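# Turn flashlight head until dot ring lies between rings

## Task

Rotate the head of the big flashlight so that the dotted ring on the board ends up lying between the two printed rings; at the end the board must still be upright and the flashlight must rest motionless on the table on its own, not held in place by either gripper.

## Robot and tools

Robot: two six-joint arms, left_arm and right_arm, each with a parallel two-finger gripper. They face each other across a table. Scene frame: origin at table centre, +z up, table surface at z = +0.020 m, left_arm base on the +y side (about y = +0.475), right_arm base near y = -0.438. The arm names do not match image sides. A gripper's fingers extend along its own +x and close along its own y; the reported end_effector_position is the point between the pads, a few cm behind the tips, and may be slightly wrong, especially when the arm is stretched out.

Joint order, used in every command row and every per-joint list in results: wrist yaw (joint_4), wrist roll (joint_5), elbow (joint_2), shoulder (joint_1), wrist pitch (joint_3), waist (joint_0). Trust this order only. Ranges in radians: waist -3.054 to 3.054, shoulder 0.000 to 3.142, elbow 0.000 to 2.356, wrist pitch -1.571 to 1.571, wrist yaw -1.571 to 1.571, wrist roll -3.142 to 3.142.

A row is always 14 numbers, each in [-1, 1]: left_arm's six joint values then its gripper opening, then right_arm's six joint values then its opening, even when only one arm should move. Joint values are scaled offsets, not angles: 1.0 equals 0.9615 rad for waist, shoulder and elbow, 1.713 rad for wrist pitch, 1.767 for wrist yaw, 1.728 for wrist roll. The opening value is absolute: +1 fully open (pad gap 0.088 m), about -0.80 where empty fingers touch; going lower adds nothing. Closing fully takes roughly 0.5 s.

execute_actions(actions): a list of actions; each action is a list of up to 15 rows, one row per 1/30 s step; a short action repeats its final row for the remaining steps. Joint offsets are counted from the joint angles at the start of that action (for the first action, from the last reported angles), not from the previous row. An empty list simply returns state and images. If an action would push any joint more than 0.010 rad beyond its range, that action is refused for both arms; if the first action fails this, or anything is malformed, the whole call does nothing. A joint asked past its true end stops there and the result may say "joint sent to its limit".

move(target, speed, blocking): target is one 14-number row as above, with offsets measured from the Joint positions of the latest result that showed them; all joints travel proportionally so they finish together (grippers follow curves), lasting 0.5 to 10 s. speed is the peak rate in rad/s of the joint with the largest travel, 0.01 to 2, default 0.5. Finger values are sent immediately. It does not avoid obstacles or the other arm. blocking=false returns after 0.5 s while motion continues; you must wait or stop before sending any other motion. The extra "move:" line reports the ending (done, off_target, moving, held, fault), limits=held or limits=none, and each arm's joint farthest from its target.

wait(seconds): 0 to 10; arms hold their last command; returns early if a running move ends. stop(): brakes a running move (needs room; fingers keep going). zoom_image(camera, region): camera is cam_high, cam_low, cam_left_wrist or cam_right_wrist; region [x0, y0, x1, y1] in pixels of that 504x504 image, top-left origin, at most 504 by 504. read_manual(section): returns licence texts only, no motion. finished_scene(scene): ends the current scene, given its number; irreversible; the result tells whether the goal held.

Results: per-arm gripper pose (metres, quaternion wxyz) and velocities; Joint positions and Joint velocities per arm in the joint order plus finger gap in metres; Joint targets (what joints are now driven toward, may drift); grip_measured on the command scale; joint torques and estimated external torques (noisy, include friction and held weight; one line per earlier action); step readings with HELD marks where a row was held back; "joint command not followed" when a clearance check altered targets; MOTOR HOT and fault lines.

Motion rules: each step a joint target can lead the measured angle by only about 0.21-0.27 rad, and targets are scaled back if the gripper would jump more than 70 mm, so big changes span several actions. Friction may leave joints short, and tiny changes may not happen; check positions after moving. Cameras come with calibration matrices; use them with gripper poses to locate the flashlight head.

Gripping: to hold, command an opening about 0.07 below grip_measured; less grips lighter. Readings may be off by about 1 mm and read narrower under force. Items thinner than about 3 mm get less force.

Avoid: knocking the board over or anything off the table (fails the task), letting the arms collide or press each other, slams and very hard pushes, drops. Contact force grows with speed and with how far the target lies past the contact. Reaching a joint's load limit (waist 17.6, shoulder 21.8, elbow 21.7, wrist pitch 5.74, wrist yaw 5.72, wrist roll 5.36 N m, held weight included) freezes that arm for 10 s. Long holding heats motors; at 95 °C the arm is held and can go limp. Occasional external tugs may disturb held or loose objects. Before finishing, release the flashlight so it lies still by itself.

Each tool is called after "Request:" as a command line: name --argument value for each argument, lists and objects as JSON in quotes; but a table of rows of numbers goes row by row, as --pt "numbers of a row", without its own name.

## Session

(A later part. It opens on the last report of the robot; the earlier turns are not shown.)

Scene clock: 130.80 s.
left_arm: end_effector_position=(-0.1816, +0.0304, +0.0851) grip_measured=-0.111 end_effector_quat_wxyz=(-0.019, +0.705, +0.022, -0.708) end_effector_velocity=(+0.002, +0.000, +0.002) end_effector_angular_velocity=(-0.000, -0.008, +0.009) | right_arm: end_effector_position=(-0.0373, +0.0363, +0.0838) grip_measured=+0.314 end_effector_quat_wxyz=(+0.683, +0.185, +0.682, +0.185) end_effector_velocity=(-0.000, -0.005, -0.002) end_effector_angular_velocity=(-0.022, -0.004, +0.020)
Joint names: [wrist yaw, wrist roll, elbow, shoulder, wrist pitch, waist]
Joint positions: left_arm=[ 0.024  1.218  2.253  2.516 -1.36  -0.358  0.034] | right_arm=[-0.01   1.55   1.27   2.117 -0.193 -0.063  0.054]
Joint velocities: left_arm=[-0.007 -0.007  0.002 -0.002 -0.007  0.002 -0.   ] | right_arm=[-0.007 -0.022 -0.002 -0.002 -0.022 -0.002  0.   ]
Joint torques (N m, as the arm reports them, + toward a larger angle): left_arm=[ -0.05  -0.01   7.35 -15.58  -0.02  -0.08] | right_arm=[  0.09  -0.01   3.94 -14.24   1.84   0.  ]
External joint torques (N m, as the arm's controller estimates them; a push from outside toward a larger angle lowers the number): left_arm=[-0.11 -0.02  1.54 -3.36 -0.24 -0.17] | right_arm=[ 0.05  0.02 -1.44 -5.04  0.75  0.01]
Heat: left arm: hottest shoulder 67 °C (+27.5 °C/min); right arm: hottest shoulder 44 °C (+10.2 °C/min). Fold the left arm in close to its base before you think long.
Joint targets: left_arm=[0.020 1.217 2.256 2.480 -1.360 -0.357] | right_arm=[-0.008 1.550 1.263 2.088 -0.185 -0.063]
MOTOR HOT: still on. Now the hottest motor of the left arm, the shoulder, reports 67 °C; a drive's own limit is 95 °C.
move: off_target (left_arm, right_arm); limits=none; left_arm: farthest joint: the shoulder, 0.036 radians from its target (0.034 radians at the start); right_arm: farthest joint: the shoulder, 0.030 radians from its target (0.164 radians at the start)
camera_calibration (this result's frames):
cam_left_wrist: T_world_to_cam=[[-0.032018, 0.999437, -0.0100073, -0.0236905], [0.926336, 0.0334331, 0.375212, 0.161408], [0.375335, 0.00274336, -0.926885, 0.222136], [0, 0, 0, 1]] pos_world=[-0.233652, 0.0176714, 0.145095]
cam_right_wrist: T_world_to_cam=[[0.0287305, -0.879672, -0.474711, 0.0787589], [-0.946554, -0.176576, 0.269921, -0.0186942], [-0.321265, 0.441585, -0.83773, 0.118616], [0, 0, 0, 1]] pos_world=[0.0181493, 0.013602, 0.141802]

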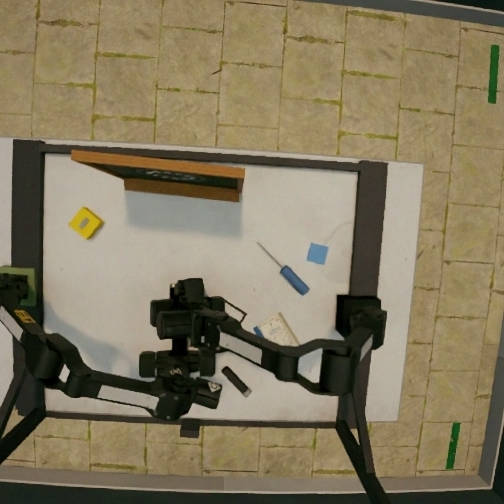

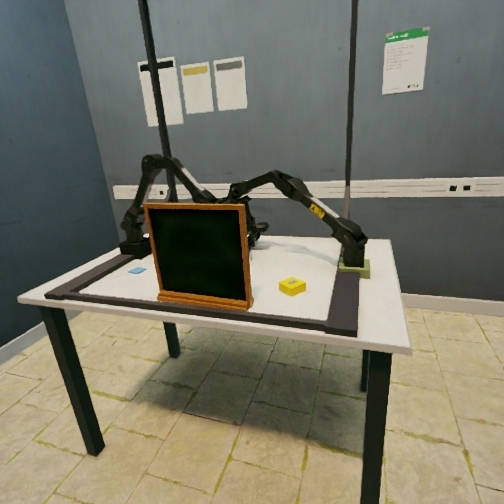

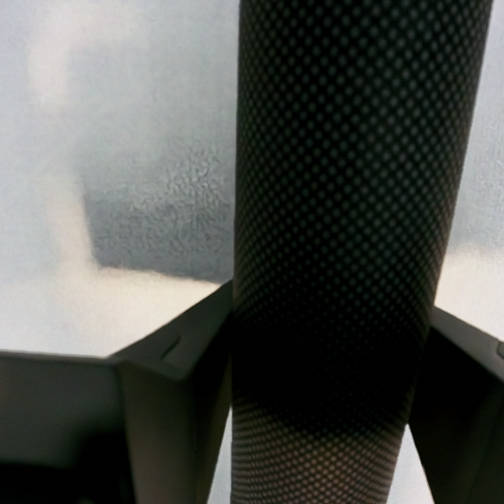

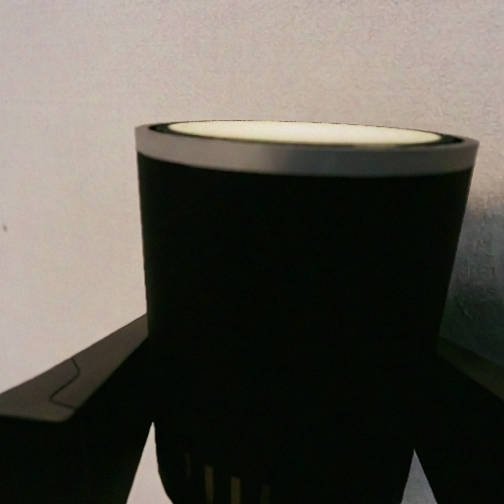

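Request:
move --target '[0,0,0,-0.035,0,0,-0.45,0,0,-0.13,-0.075,0.105,0,0]'

Request:
move --target '[0,0,0,-0.03,0,0,-0.45,0,0,0,0,0,0,1]'

Request:
move --target '[0,0,0,-0.03,0,0,-0.45,0,0,0,-0.5,0,0,1]' --speed 0.8

Request:
move --target '[0,-0.12,-0.1,0.02,0.08,0,-0.45,0,0,0,-0.4,0,0,1]' --speed 0.4

Scene clock: 136.53 s.
left_arm: end_effector_position=(-0.1815, +0.0301, +0.0862) grip_measured=-0.111 end_effector_quat_wxyz=(-0.019, +0.705, +0.019, -0.708) end_effector_velocity=(-0.001, +0.003, +0.001) end_effector_angular_velocity=(+0.009, +0.004, +0.005) | right_arm: end_effector_position=(-0.0375, +0.0332, +0.0855) grip_measured=+0.314 end_effector_quat_wxyz=(+0.674, +0.218, +0.671, +0.219) end_effector_velocity=(-0.000, -0.004, -0.002) end_effector_angular_velocity=(-0.012, +0.002, +0.008)
Joint names: [wrist yaw, wrist roll, elbow, shoulder, wrist pitch, waist]
Joint positions: left_arm=[ 0.023  1.222  2.253  2.514 -1.36  -0.358  0.034] | right_arm=[-0.011  1.55   1.152  2.076 -0.019 -0.063  0.054]
Joint velocities: left_arm=[ 0.007 -0.007 -0.002 -0.002 -0.007 -0.002 -0.   ] | right_arm=[-0.007 -0.007 -0.007 -0.002 -0.007 -0.002 -0.   ]
Joint torques (N m, as the arm reports them, + toward a larger angle): left_arm=[  0.09  -0.14   6.97 -15.08  -0.13  -0.09] | right_arm=[  0.03  -0.02   3.57 -14.18   1.91   0.02]
External joint torques (N m, as the arm's controller estimates them; a push from outside toward a larger angle lowers the number): left_arm=[ 0.02 -0.15  1.15 -2.86 -0.36 -0.08] | right_arm=[-0.01  0.02 -1.73 -5.34  0.68  0.02]
Heat: left arm: hottest shoulder 69 °C (+26.2 °C/min); right arm: hottest shoulder 46 °C (+12.1 °C/min). Fold the left arm in close to its base before you think long.
Joint targets: left_arm=[0.024 1.218 2.253 2.483 -1.360 -0.358] | right_arm=[-0.010 1.550 1.145 2.045 -0.013 -0.063]
MOTOR HOT: still on. Now the hottest motor of the left arm, the shoulder, reports 69 °C; a drive's own limit is 95 °C.
move: off_target (left_arm, right_arm); limits=none; left_arm: farthest joint: the shoulder, 0.032 radians from its target (0.034 radians at the start); right_arm: farthest joint: the shoulder, 0.031 radians from its target (0.072 radians at the start)
camera_calibration (this result's frames):
cam_left_wrist: T_world_to_cam=[[-0.0277742, 0.999526, -0.0132768, -0.0222667], [0.926549, 0.0307264, 0.374916, 0.161133], [0.375146, -0.00188865, -0.926964, 0.223183], [0, 0, 0, 1]] pos_world=[-0.233642, 0.0177266, 0.146176]
cam_right_wrist: T_world_to_cam=[[0.0299306, -0.829405, -0.557846, 0.0822728], [-0.946899, -0.202274, 0.249936, -0.0173234], [-0.320136, 0.520742, -0.791417, 0.11478], [0, 0, 0, 1]] pos_world=[0.0178793, 0.00496241, 0.141064]

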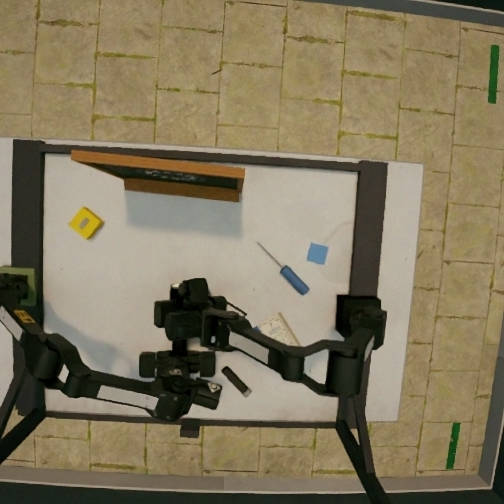

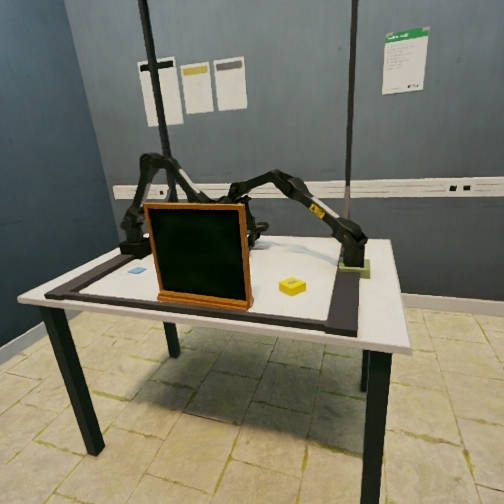

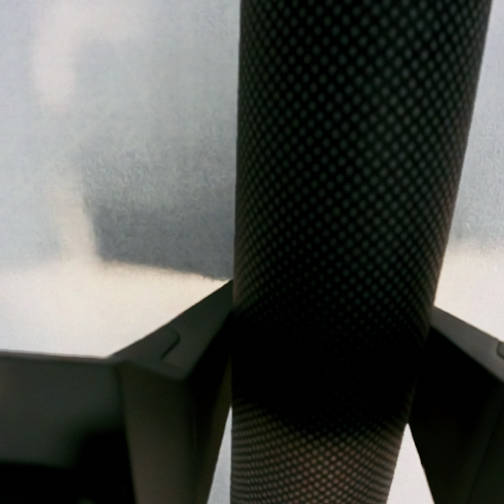

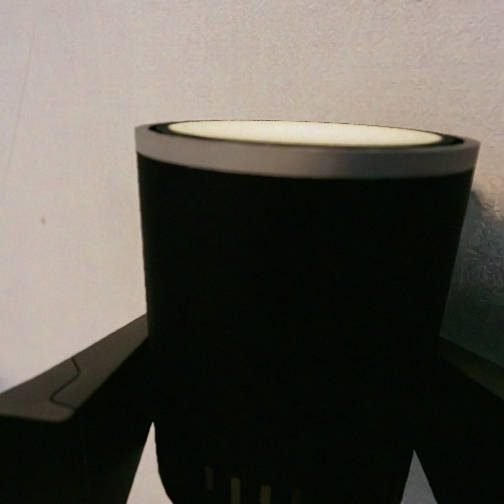

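Scene clock: 137.27 s.
left_arm: end_effector_position=(-0.1817, +0.0300, +0.0856) grip_measured=-0.111 end_effector_quat_wxyz=(-0.019, +0.705, +0.020, -0.709) end_effector_velocity=(+0.000, +0.001, +0.002) end_effector_angular_velocity=(-0.005, -0.022, -0.001) | right_arm: end_effector_position=(-0.0375, +0.0338, +0.0859) grip_measured=+0.991 end_effector_quat_wxyz=(+0.673, +0.219, +0.671, +0.220) end_effector_velocity=(+0.002, -0.004, -0.002) end_effector_angular_velocity=(-0.012, -0.010, -0.001)
Joint names: [wrist yaw, wrist roll, elbow, shoulder, wrist pitch, waist]
Joint positions: left_arm=[ 0.024  1.221  2.253  2.515 -1.359 -0.358  0.034] | right_arm=[-0.011  1.55   1.152  2.076 -0.016 -0.063  0.088]
Joint velocities: left_arm=[-0.022 -0.007  0.002 -0.002 -0.007 -0.007 -0.   ] | right_arm=[ 0.007 -0.007 -0.007 -0.002 -0.007 -0.002  0.001]
Joint torques (N m, as the arm reports them, + toward a larger angle): left_arm=[  0.03   0.02   7.34 -14.89  -0.16  -0.15] | right_arm=[  0.02  -0.02   4.52 -10.23   1.17   0.03]
External joint torques (N m, as the arm's controller estimates them; a push from outside toward a larger angle lowers the number): left_arm=[-0.04  0.02  1.52 -2.66 -0.38 -0.09] | right_arm=[-0.03  0.01 -0.81 -1.35 -0.08  0.05]
Heat: left arm: hottest shoulder 70 °C (+27.3 °C/min); right arm: hottest shoulder 46 °C (+12.1 °C/min). Fold the left arm in close to its base before you think long.
Joint targets: left_arm=[0.023 1.222 2.253 2.485 -1.360 -0.358] | right_arm=[-0.011 1.550 1.153 2.076 -0.019 -0.063]
MOTOR HOT: still on. Now the hottest motor of the left arm, the shoulder, reports 70 °C; a drive's own limit is 95 °C.
move: off_target (left_arm); limits=none; left_arm: farthest joint: the shoulder, 0.030 radians from its target (0.029 radians at the start); right_arm: farthest joint: the wrist pitch, 0.003 radians from its target (0.000 radians at the start)
camera_calibration (this result's frames):
cam_left_wrist: T_world_to_cam=[[-0.0289849, 0.999502, -0.0124973, -0.0225411], [0.926842, 0.0315557, 0.374123, 0.161604], [0.374331, -0.000739067, -0.927295, 0.222614], [0, 0, 0, 1]] pos_world=[-0.233766, 0.0175949, 0.145687]
cam_right_wrist: T_world_to_cam=[[0.0299754, -0.827485, -0.560687, 0.0832013], [-0.946919, -0.203131, 0.249165, -0.0172033], [-0.320073, 0.523456, -0.78965, 0.114577], [0, 0, 0, 1]] pos_world=[0.017889, 0.00537708, 0.141412]

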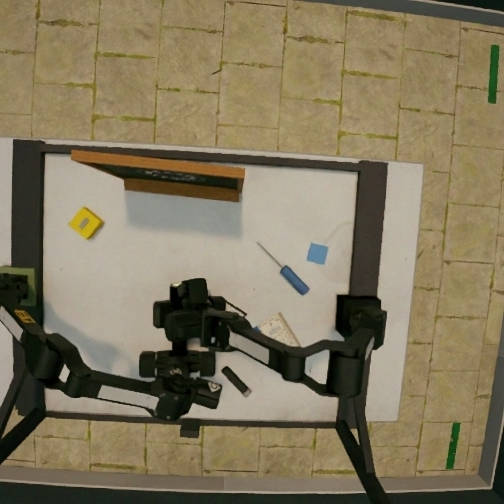

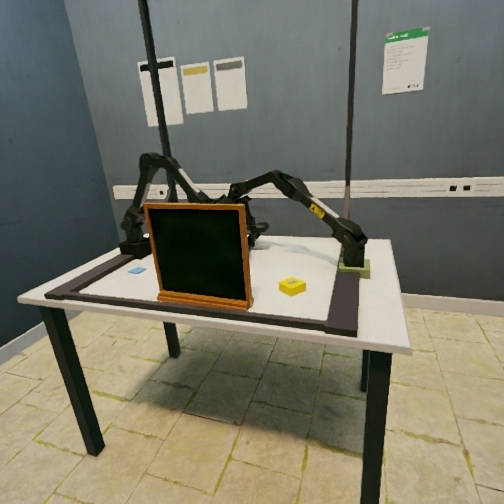

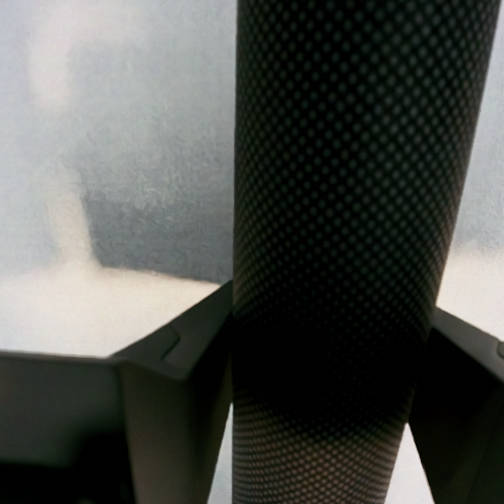

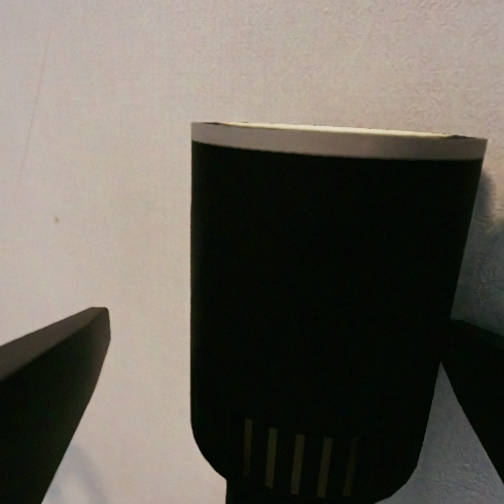

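Scene clock: 138.50 s.
left_arm: end_effector_position=(-0.1837, +0.0298, +0.0901) grip_measured=-0.115 end_effector_quat_wxyz=(-0.016, +0.702, +0.016, -0.712) end_effector_velocity=(-0.001, +0.004, -0.001) end_effector_angular_velocity=(+0.009, -0.011, -0.000) | right_arm: end_effector_position=(-0.0370, +0.0318, +0.3010) grip_measured=+0.995 end_effector_quat_wxyz=(+0.609, +0.368, +0.598, +0.370) end_effector_velocity=(+0.002, -0.001, -0.001) end_effector_angular_velocity=(-0.007, +0.010, -0.004)
Joint names: [wrist yaw, wrist roll, elbow, shoulder, wrist pitch, waist]
Joint positions: left_arm=[ 0.029  1.22   2.252  2.505 -1.356 -0.36   0.033] | right_arm=[-0.009  1.55   1.151  1.607 -0.017 -0.064  0.088]
Joint velocities: left_arm=[-0.007 -0.007 -0.007 -0.002 -0.007 -0.007 -0.   ] | right_arm=[-0.007  0.007 -0.002 -0.002 -0.007 -0.007 -0.   ]
Joint torques (N m, as the arm reports them, + toward a larger angle): left_arm=[ -0.08   0.03   7.2  -13.54  -0.24   0.19] | right_arm=[-0.04 -0.03  6.18 -9.61  2.02  0.09]
External joint torques (N m, as the arm's controller estimates them; a push from outside toward a larger angle lowers the number): left_arm=[-0.15  0.03  1.41 -1.43 -0.47  0.17] | right_arm=[-0.06  0.02 -0.67 -2.49  0.34  0.13]
Heat: left arm: hottest shoulder 70 °C (+26.3 °C/min); right arm: hottest shoulder 46 °C (+12.1 °C/min). Fold the left arm in close to its base before you think long.
Joint targets: left_arm=[0.024 1.221 2.253 2.486 -1.359 -0.358] | right_arm=[-0.011 1.550 1.153 1.596 -0.016 -0.063]
MOTOR HOT: still on. Now the hottest motor of the left arm, the shoulder, reports 70 °C; a drive's own limit is 95 °C.
move: off_target (left_arm, right_arm); limits=none; left_arm: farthest joint: the shoulder, 0.019 radians from its target (0.029 radians at the start); right_arm: farthest joint: the shoulder, 0.011 radians from its target (0.481 radians at the start)
camera_calibration (this result's frames):
cam_left_wrist: T_world_to_cam=[[-0.0278017, 0.999384, -0.0214343, -0.0212623], [0.929914, 0.0337237, 0.366228, 0.163013], [0.366725, -0.00975028, -0.930278, 0.226586], [0, 0, 0, 1]] pos_world=[-0.235274, 0.017961, 0.150633]
cam_right_wrist: T_world_to_cam=[[0.0375028, -0.486805, -0.872705, 0.285512], [-0.949673, -0.289147, 0.120479, -0.0293256], [-0.31099, 0.824266, -0.473149, 0.181162], [0, 0, 0, 1]] pos_world=[0.0177822, -0.0188162, 0.338417]

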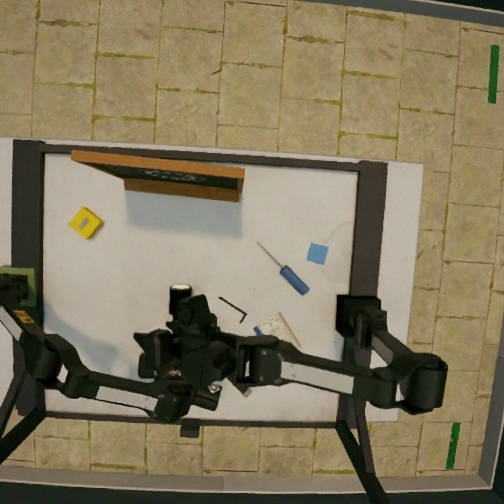

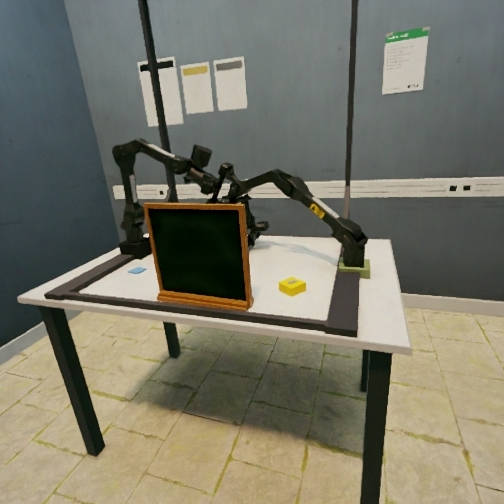

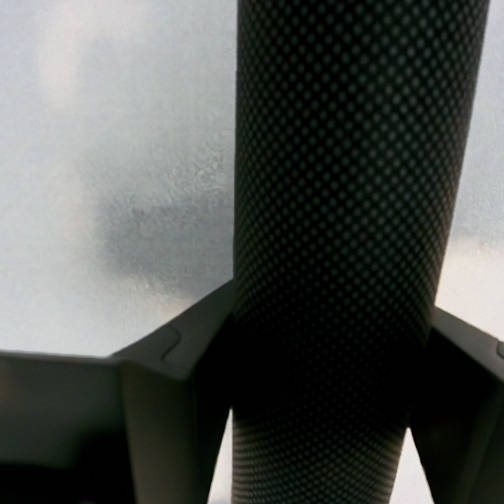

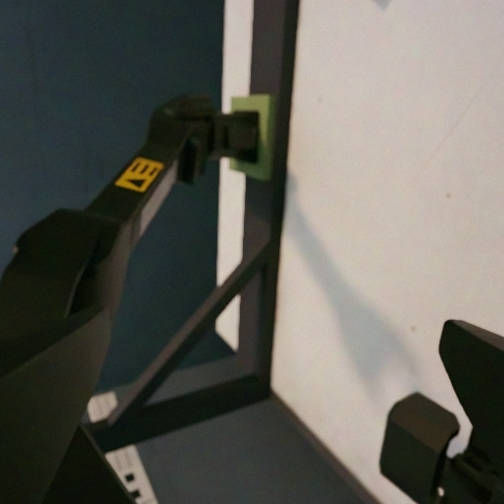

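Scene clock: 140.03 s.
left_arm: end_effector_position=(-0.1873, +0.0219, +0.0704) grip_measured=-0.115 end_effector_quat_wxyz=(+0.068, +0.693, +0.074, -0.714) end_effector_velocity=(+0.002, +0.006, -0.003) end_effector_angular_velocity=(+0.027, -0.018, +0.005) | right_arm: end_effector_position=(-0.0387, -0.0397, +0.4578) grip_measured=+0.995 end_effector_quat_wxyz=(+0.532, +0.473, +0.516, +0.476) end_effector_velocity=(-0.000, -0.000, +0.001) end_effector_angular_velocity=(+0.007, -0.005, +0.015)
Joint names: [wrist yaw, wrist roll, elbow, shoulder, wrist pitch, waist]
Joint positions: left_arm=[ 0.031  1.017  2.176  2.506 -1.236 -0.361  0.033] | right_arm=[-0.009  1.55   1.151  1.233 -0.017 -0.064  0.088]
Joint velocities: left_arm=[-0.007 -0.007 -0.007  0.002 -0.022 -0.002  0.   ] | right_arm=[-0.022 -0.007 -0.002 -0.002  0.007 -0.007 -0.   ]
Joint torques (N m, as the arm reports them, + toward a larger angle): left_arm=[ 0.04 -0.13  4.58 -9.61  1.21  0.1 ] | right_arm=[-0.01 -0.04  6.03 -6.5   2.02  0.02]
External joint torques (N m, as the arm's controller estimates them; a push from outside toward a larger angle lowers the number): left_arm=[-0.03 -0.13 -1.22  2.49  0.9   0.03] | right_arm=[-0.02  0.02 -0.85 -2.03  0.28  0.02]
Heat: left arm: hottest shoulder 69 °C (+25.1 °C/min); right arm: hottest shoulder 46 °C (+12.0 °C/min). Fold the left arm in close to its base before you think long.
Joint targets: left_arm=[0.029 1.013 2.155 2.524 -1.219 -0.360] | right_arm=[-0.009 1.550 1.151 1.222 -0.017 -0.064]
MOTOR HOT: still on. Now the hottest motor of the left arm, the shoulder, reports 69 °C; a drive's own limit is 95 °C.
move: off_target (left_arm); limits=none; left_arm: farthest joint: the elbow, 0.020 radians from its target (0.096 radians at the start); right_arm: farthest joint: the shoulder, 0.010 radians from its target (0.384 radians at the start)
camera_calibration (this result's frames):
cam_left_wrist: T_world_to_cam=[[-0.228914, 0.971864, -0.0554835, -0.0485237], [0.906847, 0.233626, 0.350781, 0.16622], [0.353874, 0.0299835, -0.934812, 0.206618], [0, 0, 0, 1]] pos_world=[-0.234961, 0.0021301, 0.13215]
cam_right_wrist: T_world_to_cam=[[0.0459914, -0.134645, -0.989826, 0.455499], [-0.950214, -0.311593, -0.00176516, -0.0154655], [-0.308185, 0.940628, -0.142272, 0.166967], [0, 0, 0, 1]] pos_world=[0.0158122, -0.100542, 0.474593]

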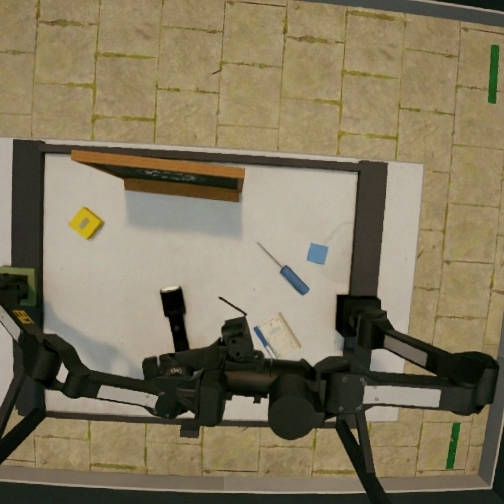

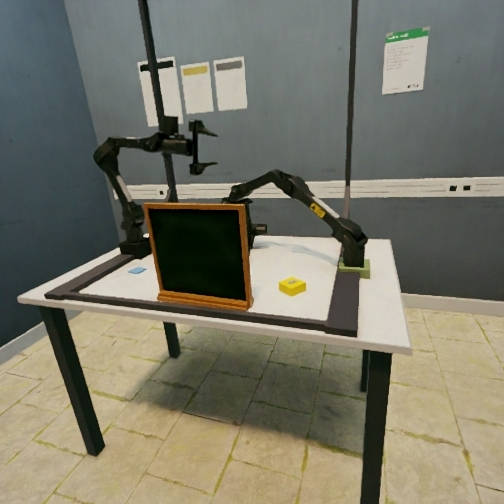

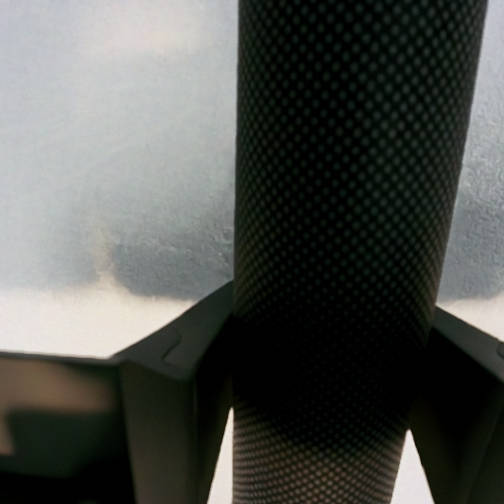

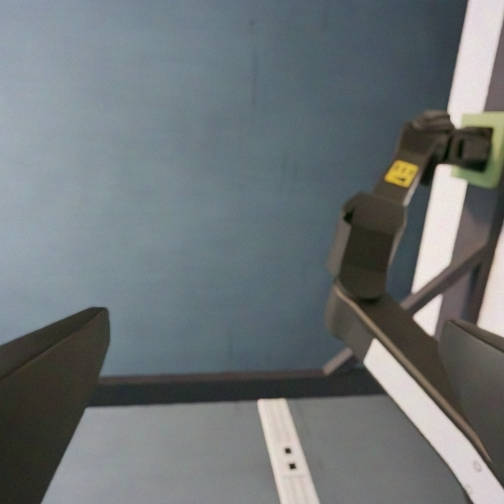

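Request:
move --target '[0,0,0,0,0,0,0.3,0.6,-0.897,0,0,-0.1,0,1]' --speed 1.2

Request:
move --target '[0,0,0.1,-0.5,-0.05,0,0.3,0,0,0,0,0,0,1]' --speed 0.8

Scene clock: 144.80 s.
left_arm: end_effector_position=(-0.1887, +0.0226, +0.0724) grip_measured=+0.297 end_effector_quat_wxyz=(+0.068, +0.692, +0.073, -0.715) end_effector_velocity=(+0.000, +0.002, +0.003) end_effector_angular_velocity=(-0.000, -0.008, +0.005) | right_arm: end_effector_position=(+0.0911, -0.1222, +0.4414) grip_measured=+0.995 end_effector_quat_wxyz=(+0.961, -0.126, +0.037, +0.244) end_effector_velocity=(+0.000, -0.001, -0.003) end_effector_angular_velocity=(-0.028, -0.001, +0.006)
Joint names: [wrist yaw, wrist roll, elbow, shoulder, wrist pitch, waist]
Joint positions: left_arm=[ 0.032  1.017  2.176  2.501 -1.238 -0.364  0.054] | right_arm=[ 1.048  0.006  1.151  1.233 -0.187 -0.064  0.088]
Joint velocities: left_arm=[-0.007 -0.007 -0.002 -0.007 -0.007 -0.002 -0.   ] | right_arm=[-0.007 -0.007 -0.002 -0.002 -0.022 -0.002 -0.   ]
Joint torques (N m, as the arm reports them, + toward a larger angle): left_arm=[  0.01  -0.02   7.25 -11.19   0.24   0.19] | right_arm=[ 0.25 -0.07  5.91 -4.97  1.51  0.02]
External joint torques (N m, as the arm's controller estimates them; a push from outside toward a larger angle lowers the number): left_arm=[-0.05 -0.02  1.38  0.99 -0.09  0.18] | right_arm=[ 0.1  -0.09 -0.63 -0.84  0.1   0.02]
Heat: left arm: hottest shoulder 67 °C (+21.1 °C/min); right arm: hottest shoulder 44 °C (+10.1 °C/min). Fold the left arm in close to its base before you think long.
Joint targets: left_arm=[0.031 1.017 2.176 2.506 -1.236 -0.361] | right_arm=[1.051 0.000 1.151 1.233 -0.189 -0.064]
MOTOR HOT: still on. Now the hottest motor of the left arm, the shoulder, reports 67 °C; a drive's own limit is 95 °C.
move: done; limits=none; left_arm: farthest joint: the shoulder, 0.005 radians from its target (0.000 radians at the start); right_arm: farthest joint: the wrist roll, 0.006 radians from its target (1.550 radians at the start)
camera_calibration (this result's frames):
cam_left_wrist: T_world_to_cam=[[-0.226443, 0.972412, -0.0560238, -0.0489299], [0.908327, 0.231586, 0.348295, 0.167169], [0.35166, 0.0279811, -0.935709, 0.208622], [0, 0, 0, 1]] pos_world=[-0.236288, 0.00302839, 0.134244]
cam_right_wrist: T_world_to_cam=[[0.447377, -0.857014, 0.255697, -0.252427], [-0.285672, -0.407863, -0.867202, 0.391868], [0.847494, 0.31492, -0.427293, 0.226338], [0, 0, 0, 1]] pos_world=[0.0330555, -0.127784, 0.501086]

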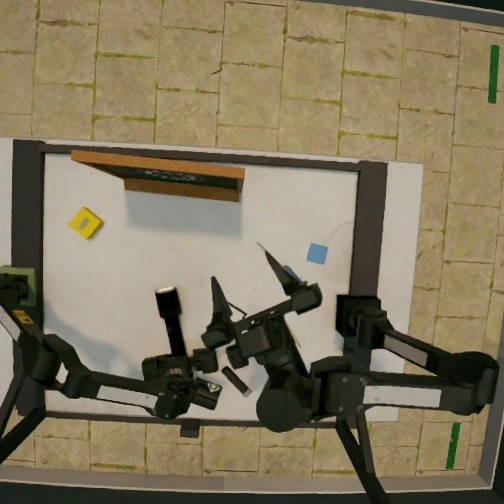

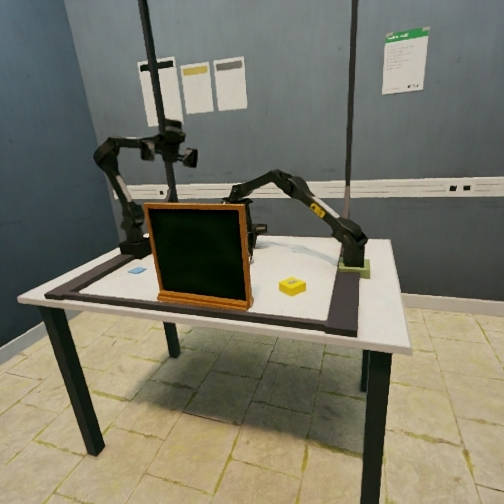

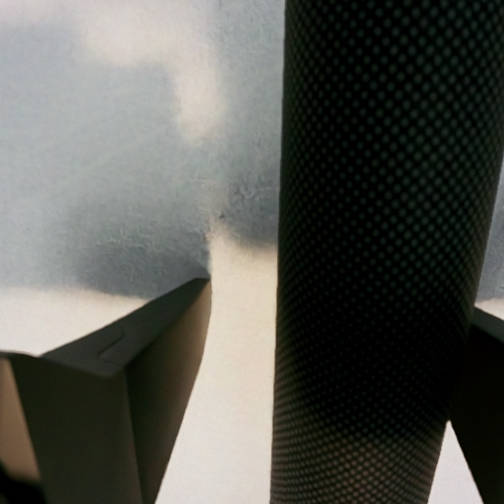

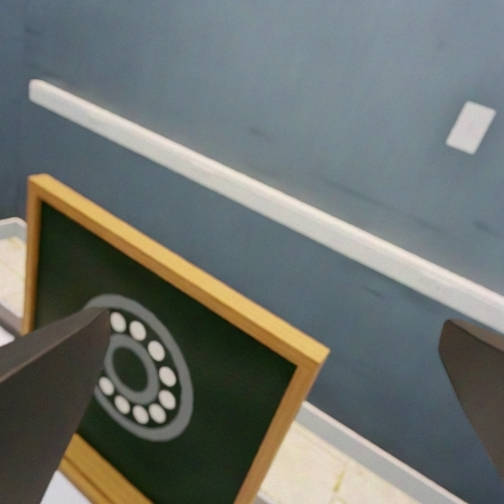

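Scene clock: 146.00 s.
left_arm: end_effector_position=(-0.1810, +0.0440, +0.3192) grip_measured=+0.298 end_effector_quat_wxyz=(+0.217, +0.595, -0.087, -0.769) end_effector_velocity=(-0.002, +0.000, +0.001) end_effector_angular_velocity=(-0.003, +0.012, +0.000) | right_arm: end_effector_position=(+0.0911, -0.1222, +0.4414) grip_measured=+0.995 end_effector_quat_wxyz=(+0.961, -0.126, +0.037, +0.244) end_effector_velocity=(-0.001, +0.002, -0.000) end_effector_angular_velocity=(+0.004, +0.009, +0.018)
Joint names: [wrist yaw, wrist roll, elbow, shoulder, wrist pitch, waist]
Joint positions: left_arm=[ 0.032  1.017  2.27   2.02  -1.321 -0.364  0.054] | right_arm=[ 1.048  0.006  1.151  1.233 -0.187 -0.064  0.088]
Joint velocities: left_arm=[ 0.007 -0.007 -0.002 -0.002  0.007 -0.002 -0.   ] | right_arm=[-0.022  0.007  0.002 -0.002 -0.007 -0.002 -0.   ]
Joint torques (N m, as the arm reports them, + toward a larger angle): left_arm=[ 0.06 -0.03  7.61 -9.32  0.74  0.04] | right_arm=[ 0.13  0.03  5.92 -4.97  1.66  0.02]
External joint torques (N m, as the arm's controller estimates them; a push from outside toward a larger angle lowers the number): left_arm=[-0.01 -0.01  1.6   0.05 -0.43  0.07] | right_arm=[-0.02  0.01 -0.68 -0.81  0.23  0.  ]
Heat: left arm: hottest shoulder 67 °C (+20.1 °C/min); right arm: hottest shoulder 44 °C (+10.0 °C/min). Fold the left arm in close to its base before you think long.
Joint targets: left_arm=[0.032 1.017 2.272 2.021 -1.324 -0.364] | right_arm=[1.048 0.006 1.151 1.233 -0.187 -0.064]
MOTOR HOT: still on. Now the hottest motor of the left arm, the shoulder, reports 67 °C; a drive's own limit is 95 °C.
move: done; limits=none; left_arm: farthest joint: the elbow, 0.003 radians from its target (0.096 radians at the start); right_arm: farthest joint: the waist, 0.000 radians from its target (0.000 radians at the start)
camera_calibration (this result's frames):
cam_left_wrist: T_world_to_cam=[[-0.269647, 0.854974, -0.44307, 0.0666777], [0.943653, 0.32628, 0.0553132, 0.164944], [0.191856, -0.403189, -0.894779, 0.413195], [0, 0, 0, 1]] pos_world=[-0.216945, 0.05577, 0.390137]
cam_right_wrist: T_world_to_cam=[[0.447377, -0.857014, 0.255697, -0.252427], [-0.285672, -0.407863, -0.867202, 0.391868], [0.847494, 0.31492, -0.427293, 0.226338], [0, 0, 0, 1]] pos_world=[0.0330555, -0.127784, 0.501086]

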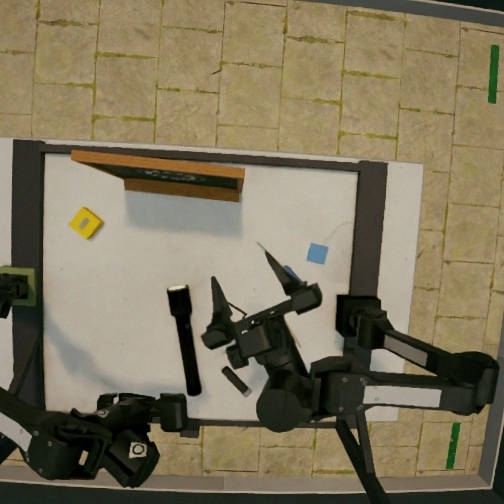

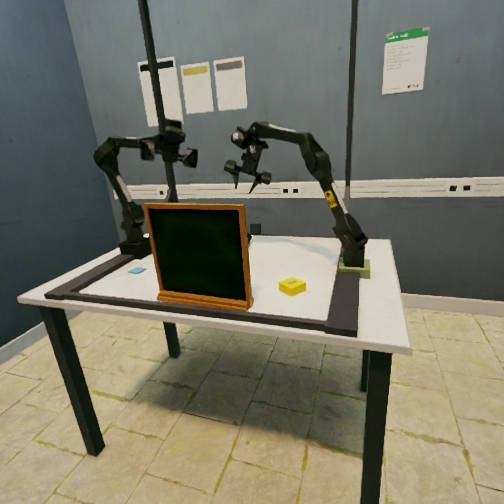

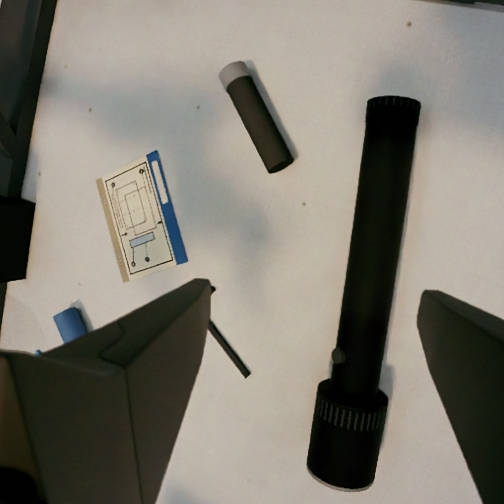

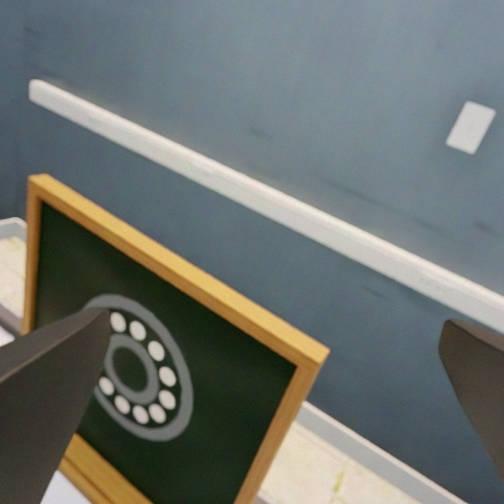

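Request:
zoom_image --camera "cam_right_wrist" --region '[70, 280, 220, 450]'

Request:
wait --seconds 1

Region (70, 280, 220, 450) of cam_right_wrist's 504x504 image, scaled by 2.965, with more detail than that image has; it fills the left 445 columns of this view, and the rest is white.

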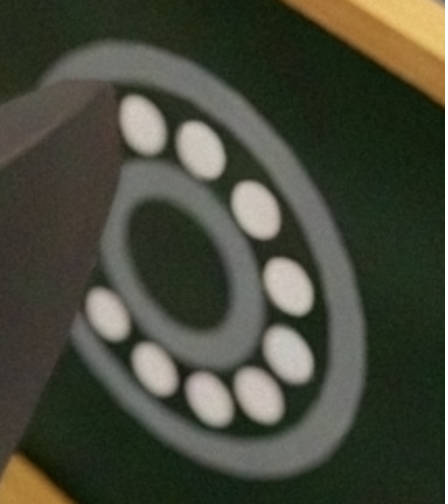

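Scene clock: 150.93 s.
left_arm: end_effector_position=(-0.1810, +0.0440, +0.3192) grip_measured=+0.298 end_effector_quat_wxyz=(+0.217, +0.595, -0.087, -0.769) end_effector_velocity=(+0.000, +0.002, +0.001) end_effector_angular_velocity=(-0.003, -0.016, +0.010) | right_arm: end_effector_position=(+0.0911, -0.1222, +0.4414) grip_measured=+0.995 end_effector_quat_wxyz=(+0.961, -0.126, +0.037, +0.244) end_effector_velocity=(+0.000, -0.000, -0.001) end_effector_angular_velocity=(-0.027, -0.008, +0.008)
Joint names: [wrist yaw, wrist roll, elbow, shoulder, wrist pitch, waist]
Joint positions: left_arm=[ 0.032  1.017  2.27   2.02  -1.321 -0.364  0.054] | right_arm=[ 1.048  0.006  1.151  1.233 -0.187 -0.064  0.088]
Joint velocities: left_arm=[-0.022 -0.007  0.002 -0.002 -0.007 -0.007 -0.   ] | right_arm=[-0.007 -0.022 -0.002 -0.002 -0.007 -0.002  0.   ]
Joint torques (N m, as the arm reports them, + toward a larger angle): left_arm=[ 0.07 -0.02  7.64 -9.15  0.74  0.07] | right_arm=[ 0.13  0.03  5.91 -4.97  1.67  0.03]
External joint torques (N m, as the arm's controller estimates them; a push from outside toward a larger angle lowers the number): left_arm=[ 0.01  0.    1.6   0.34 -0.39  0.1 ] | right_arm=[-0.03  0.01 -0.69 -0.77  0.24  0.01]
Heat: left arm: hottest shoulder 65 °C (+16.3 °C/min); right arm: hottest shoulder 42 °C (+7.1 °C/min). Fold the left arm in close to its base before you think long.
Joint targets: left_arm=[0.032 1.017 2.272 2.021 -1.324 -0.364] | right_arm=[1.048 0.006 1.151 1.233 -0.187 -0.064]
MOTOR HOT: still on. Now the hottest motor of the left arm, the shoulder, reports 65 °C; a drive's own limit is 95 °C.
wait: 1.00 s; at rest from the start
camera_calibration (this result's frames):
cam_left_wrist: T_world_to_cam=[[-0.269647, 0.854974, -0.44307, 0.0666777], [0.943653, 0.32628, 0.0553132, 0.164944], [0.191856, -0.403189, -0.894779, 0.413195], [0, 0, 0, 1]] pos_world=[-0.216945, 0.05577, 0.390137]
cam_right_wrist: T_world_to_cam=[[0.447377, -0.857014, 0.255697, -0.252427], [-0.285672, -0.407863, -0.867202, 0.391868], [0.847494, 0.31492, -0.427293, 0.226338], [0, 0, 0, 1]] pos_world=[0.0330555, -0.127784, 0.501086]

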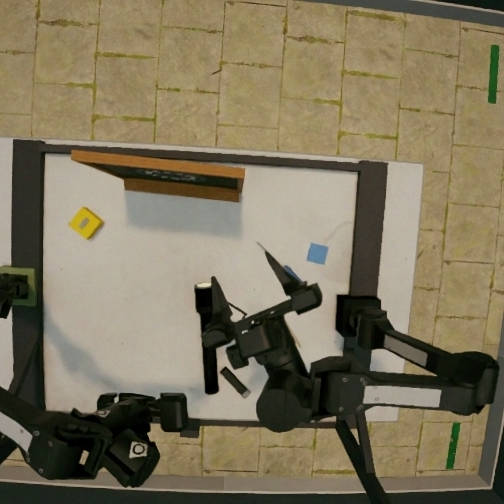

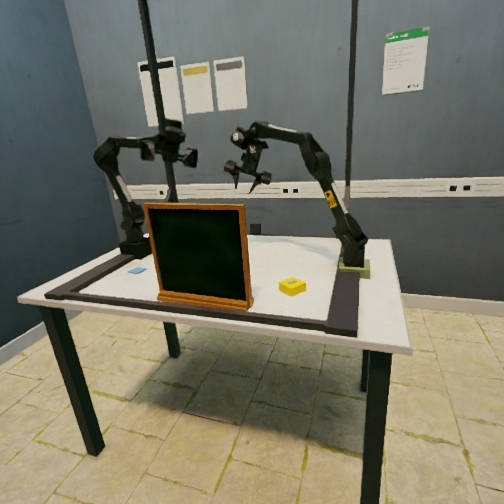

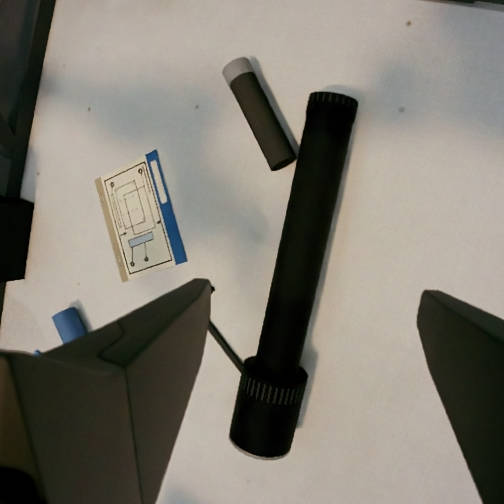

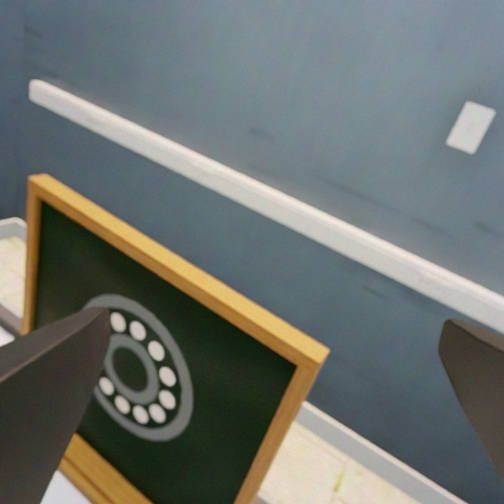

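Request:
wait --seconds 2

Scene clock: 154.10 s.
left_arm: end_effector_position=(-0.1810, +0.0440, +0.3192) grip_measured=+0.298 end_effector_quat_wxyz=(+0.217, +0.595, -0.087, -0.769) end_effector_velocity=(+0.002, +0.000, -0.003) end_effector_angular_velocity=(+0.006, -0.019, +0.015) | right_arm: end_effector_position=(+0.0911, -0.1222, +0.4414) grip_measured=+0.995 end_effector_quat_wxyz=(+0.961, -0.126, +0.037, +0.244) end_effector_velocity=(+0.002, -0.001, -0.001) end_effector_angular_velocity=(-0.027, -0.008, +0.003)
Joint names: [wrist yaw, wrist roll, elbow, shoulder, wrist pitch, waist]
Joint positions: left_arm=[ 0.032  1.017  2.27   2.02  -1.321 -0.364  0.054] | right_arm=[ 1.048  0.006  1.151  1.233 -0.187 -0.064  0.088]
Joint velocities: left_arm=[-0.022 -0.007 -0.002  0.002 -0.007 -0.002 -0.   ] | right_arm=[-0.007 -0.022 -0.002 -0.002 -0.007 -0.007  0.   ]
Joint torques (N m, as the arm reports them, + toward a larger angle): left_arm=[ 0.06 -0.05  7.78 -9.3   0.74  0.01] | right_arm=[ 0.13  0.03  5.91 -4.96  1.66  0.02]
External joint torques (N m, as the arm's controller estimates them; a push from outside toward a larger angle lowers the number): left_arm=[ 0.   -0.03  1.79  0.07 -0.4   0.01] | right_arm=[-0.03  0.01 -0.67 -0.8   0.24  0.05]
Heat: left arm: hottest shoulder 64 °C (+14.0 °C/min); right arm: hottest shoulder 42 °C (+7.0 °C/min). Fold the left arm in close to its base before you think long.
Joint targets: left_arm=[0.032 1.017 2.272 2.021 -1.324 -0.364] | right_arm=[1.048 0.006 1.151 1.233 -0.187 -0.064]
MOTOR HOT: still on. Now the hottest motor of the left arm, the shoulder, reports 64 °C; a drive's own limit is 95 °C.
wait: 2.00 s; at rest from the start
camera_calibration (this result's frames):
cam_left_wrist: T_world_to_cam=[[-0.269647, 0.854974, -0.44307, 0.0666777], [0.943653, 0.32628, 0.0553132, 0.164944], [0.191856, -0.403189, -0.894779, 0.413195], [0, 0, 0, 1]] pos_world=[-0.216945, 0.05577, 0.390137]
cam_right_wrist: T_world_to_cam=[[0.447377, -0.857014, 0.255697, -0.252427], [-0.285672, -0.407863, -0.867202, 0.391868], [0.847494, 0.31492, -0.427293, 0.226338], [0, 0, 0, 1]] pos_world=[0.0330555, -0.127784, 0.501086]

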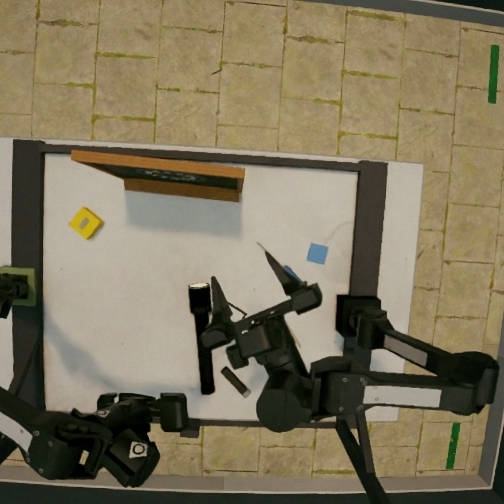

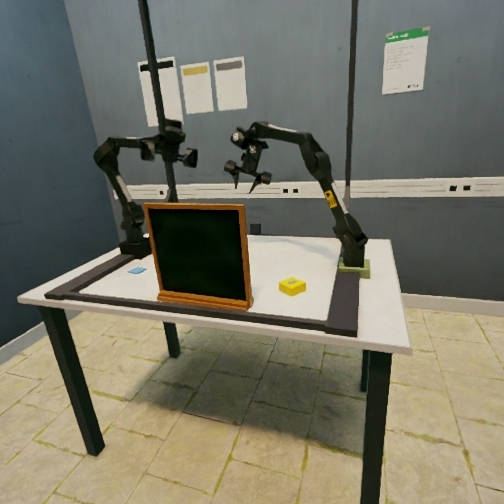

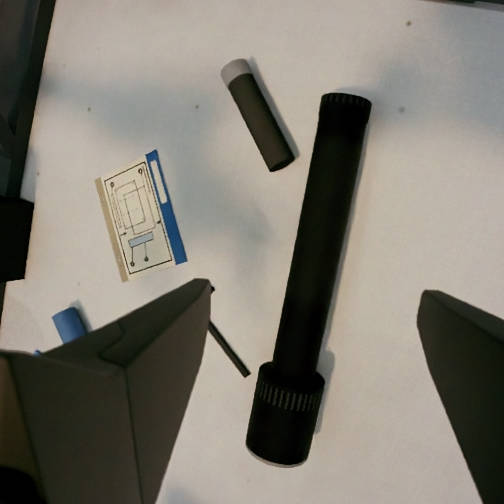

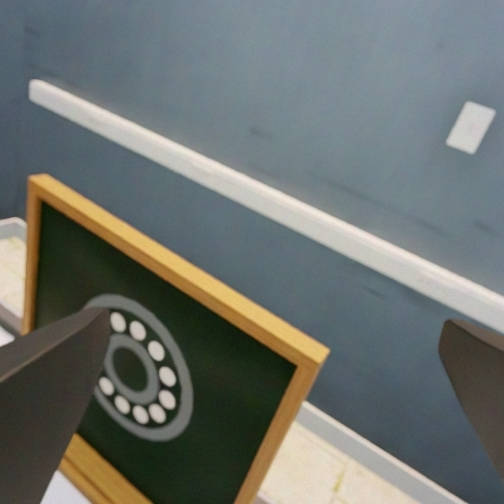

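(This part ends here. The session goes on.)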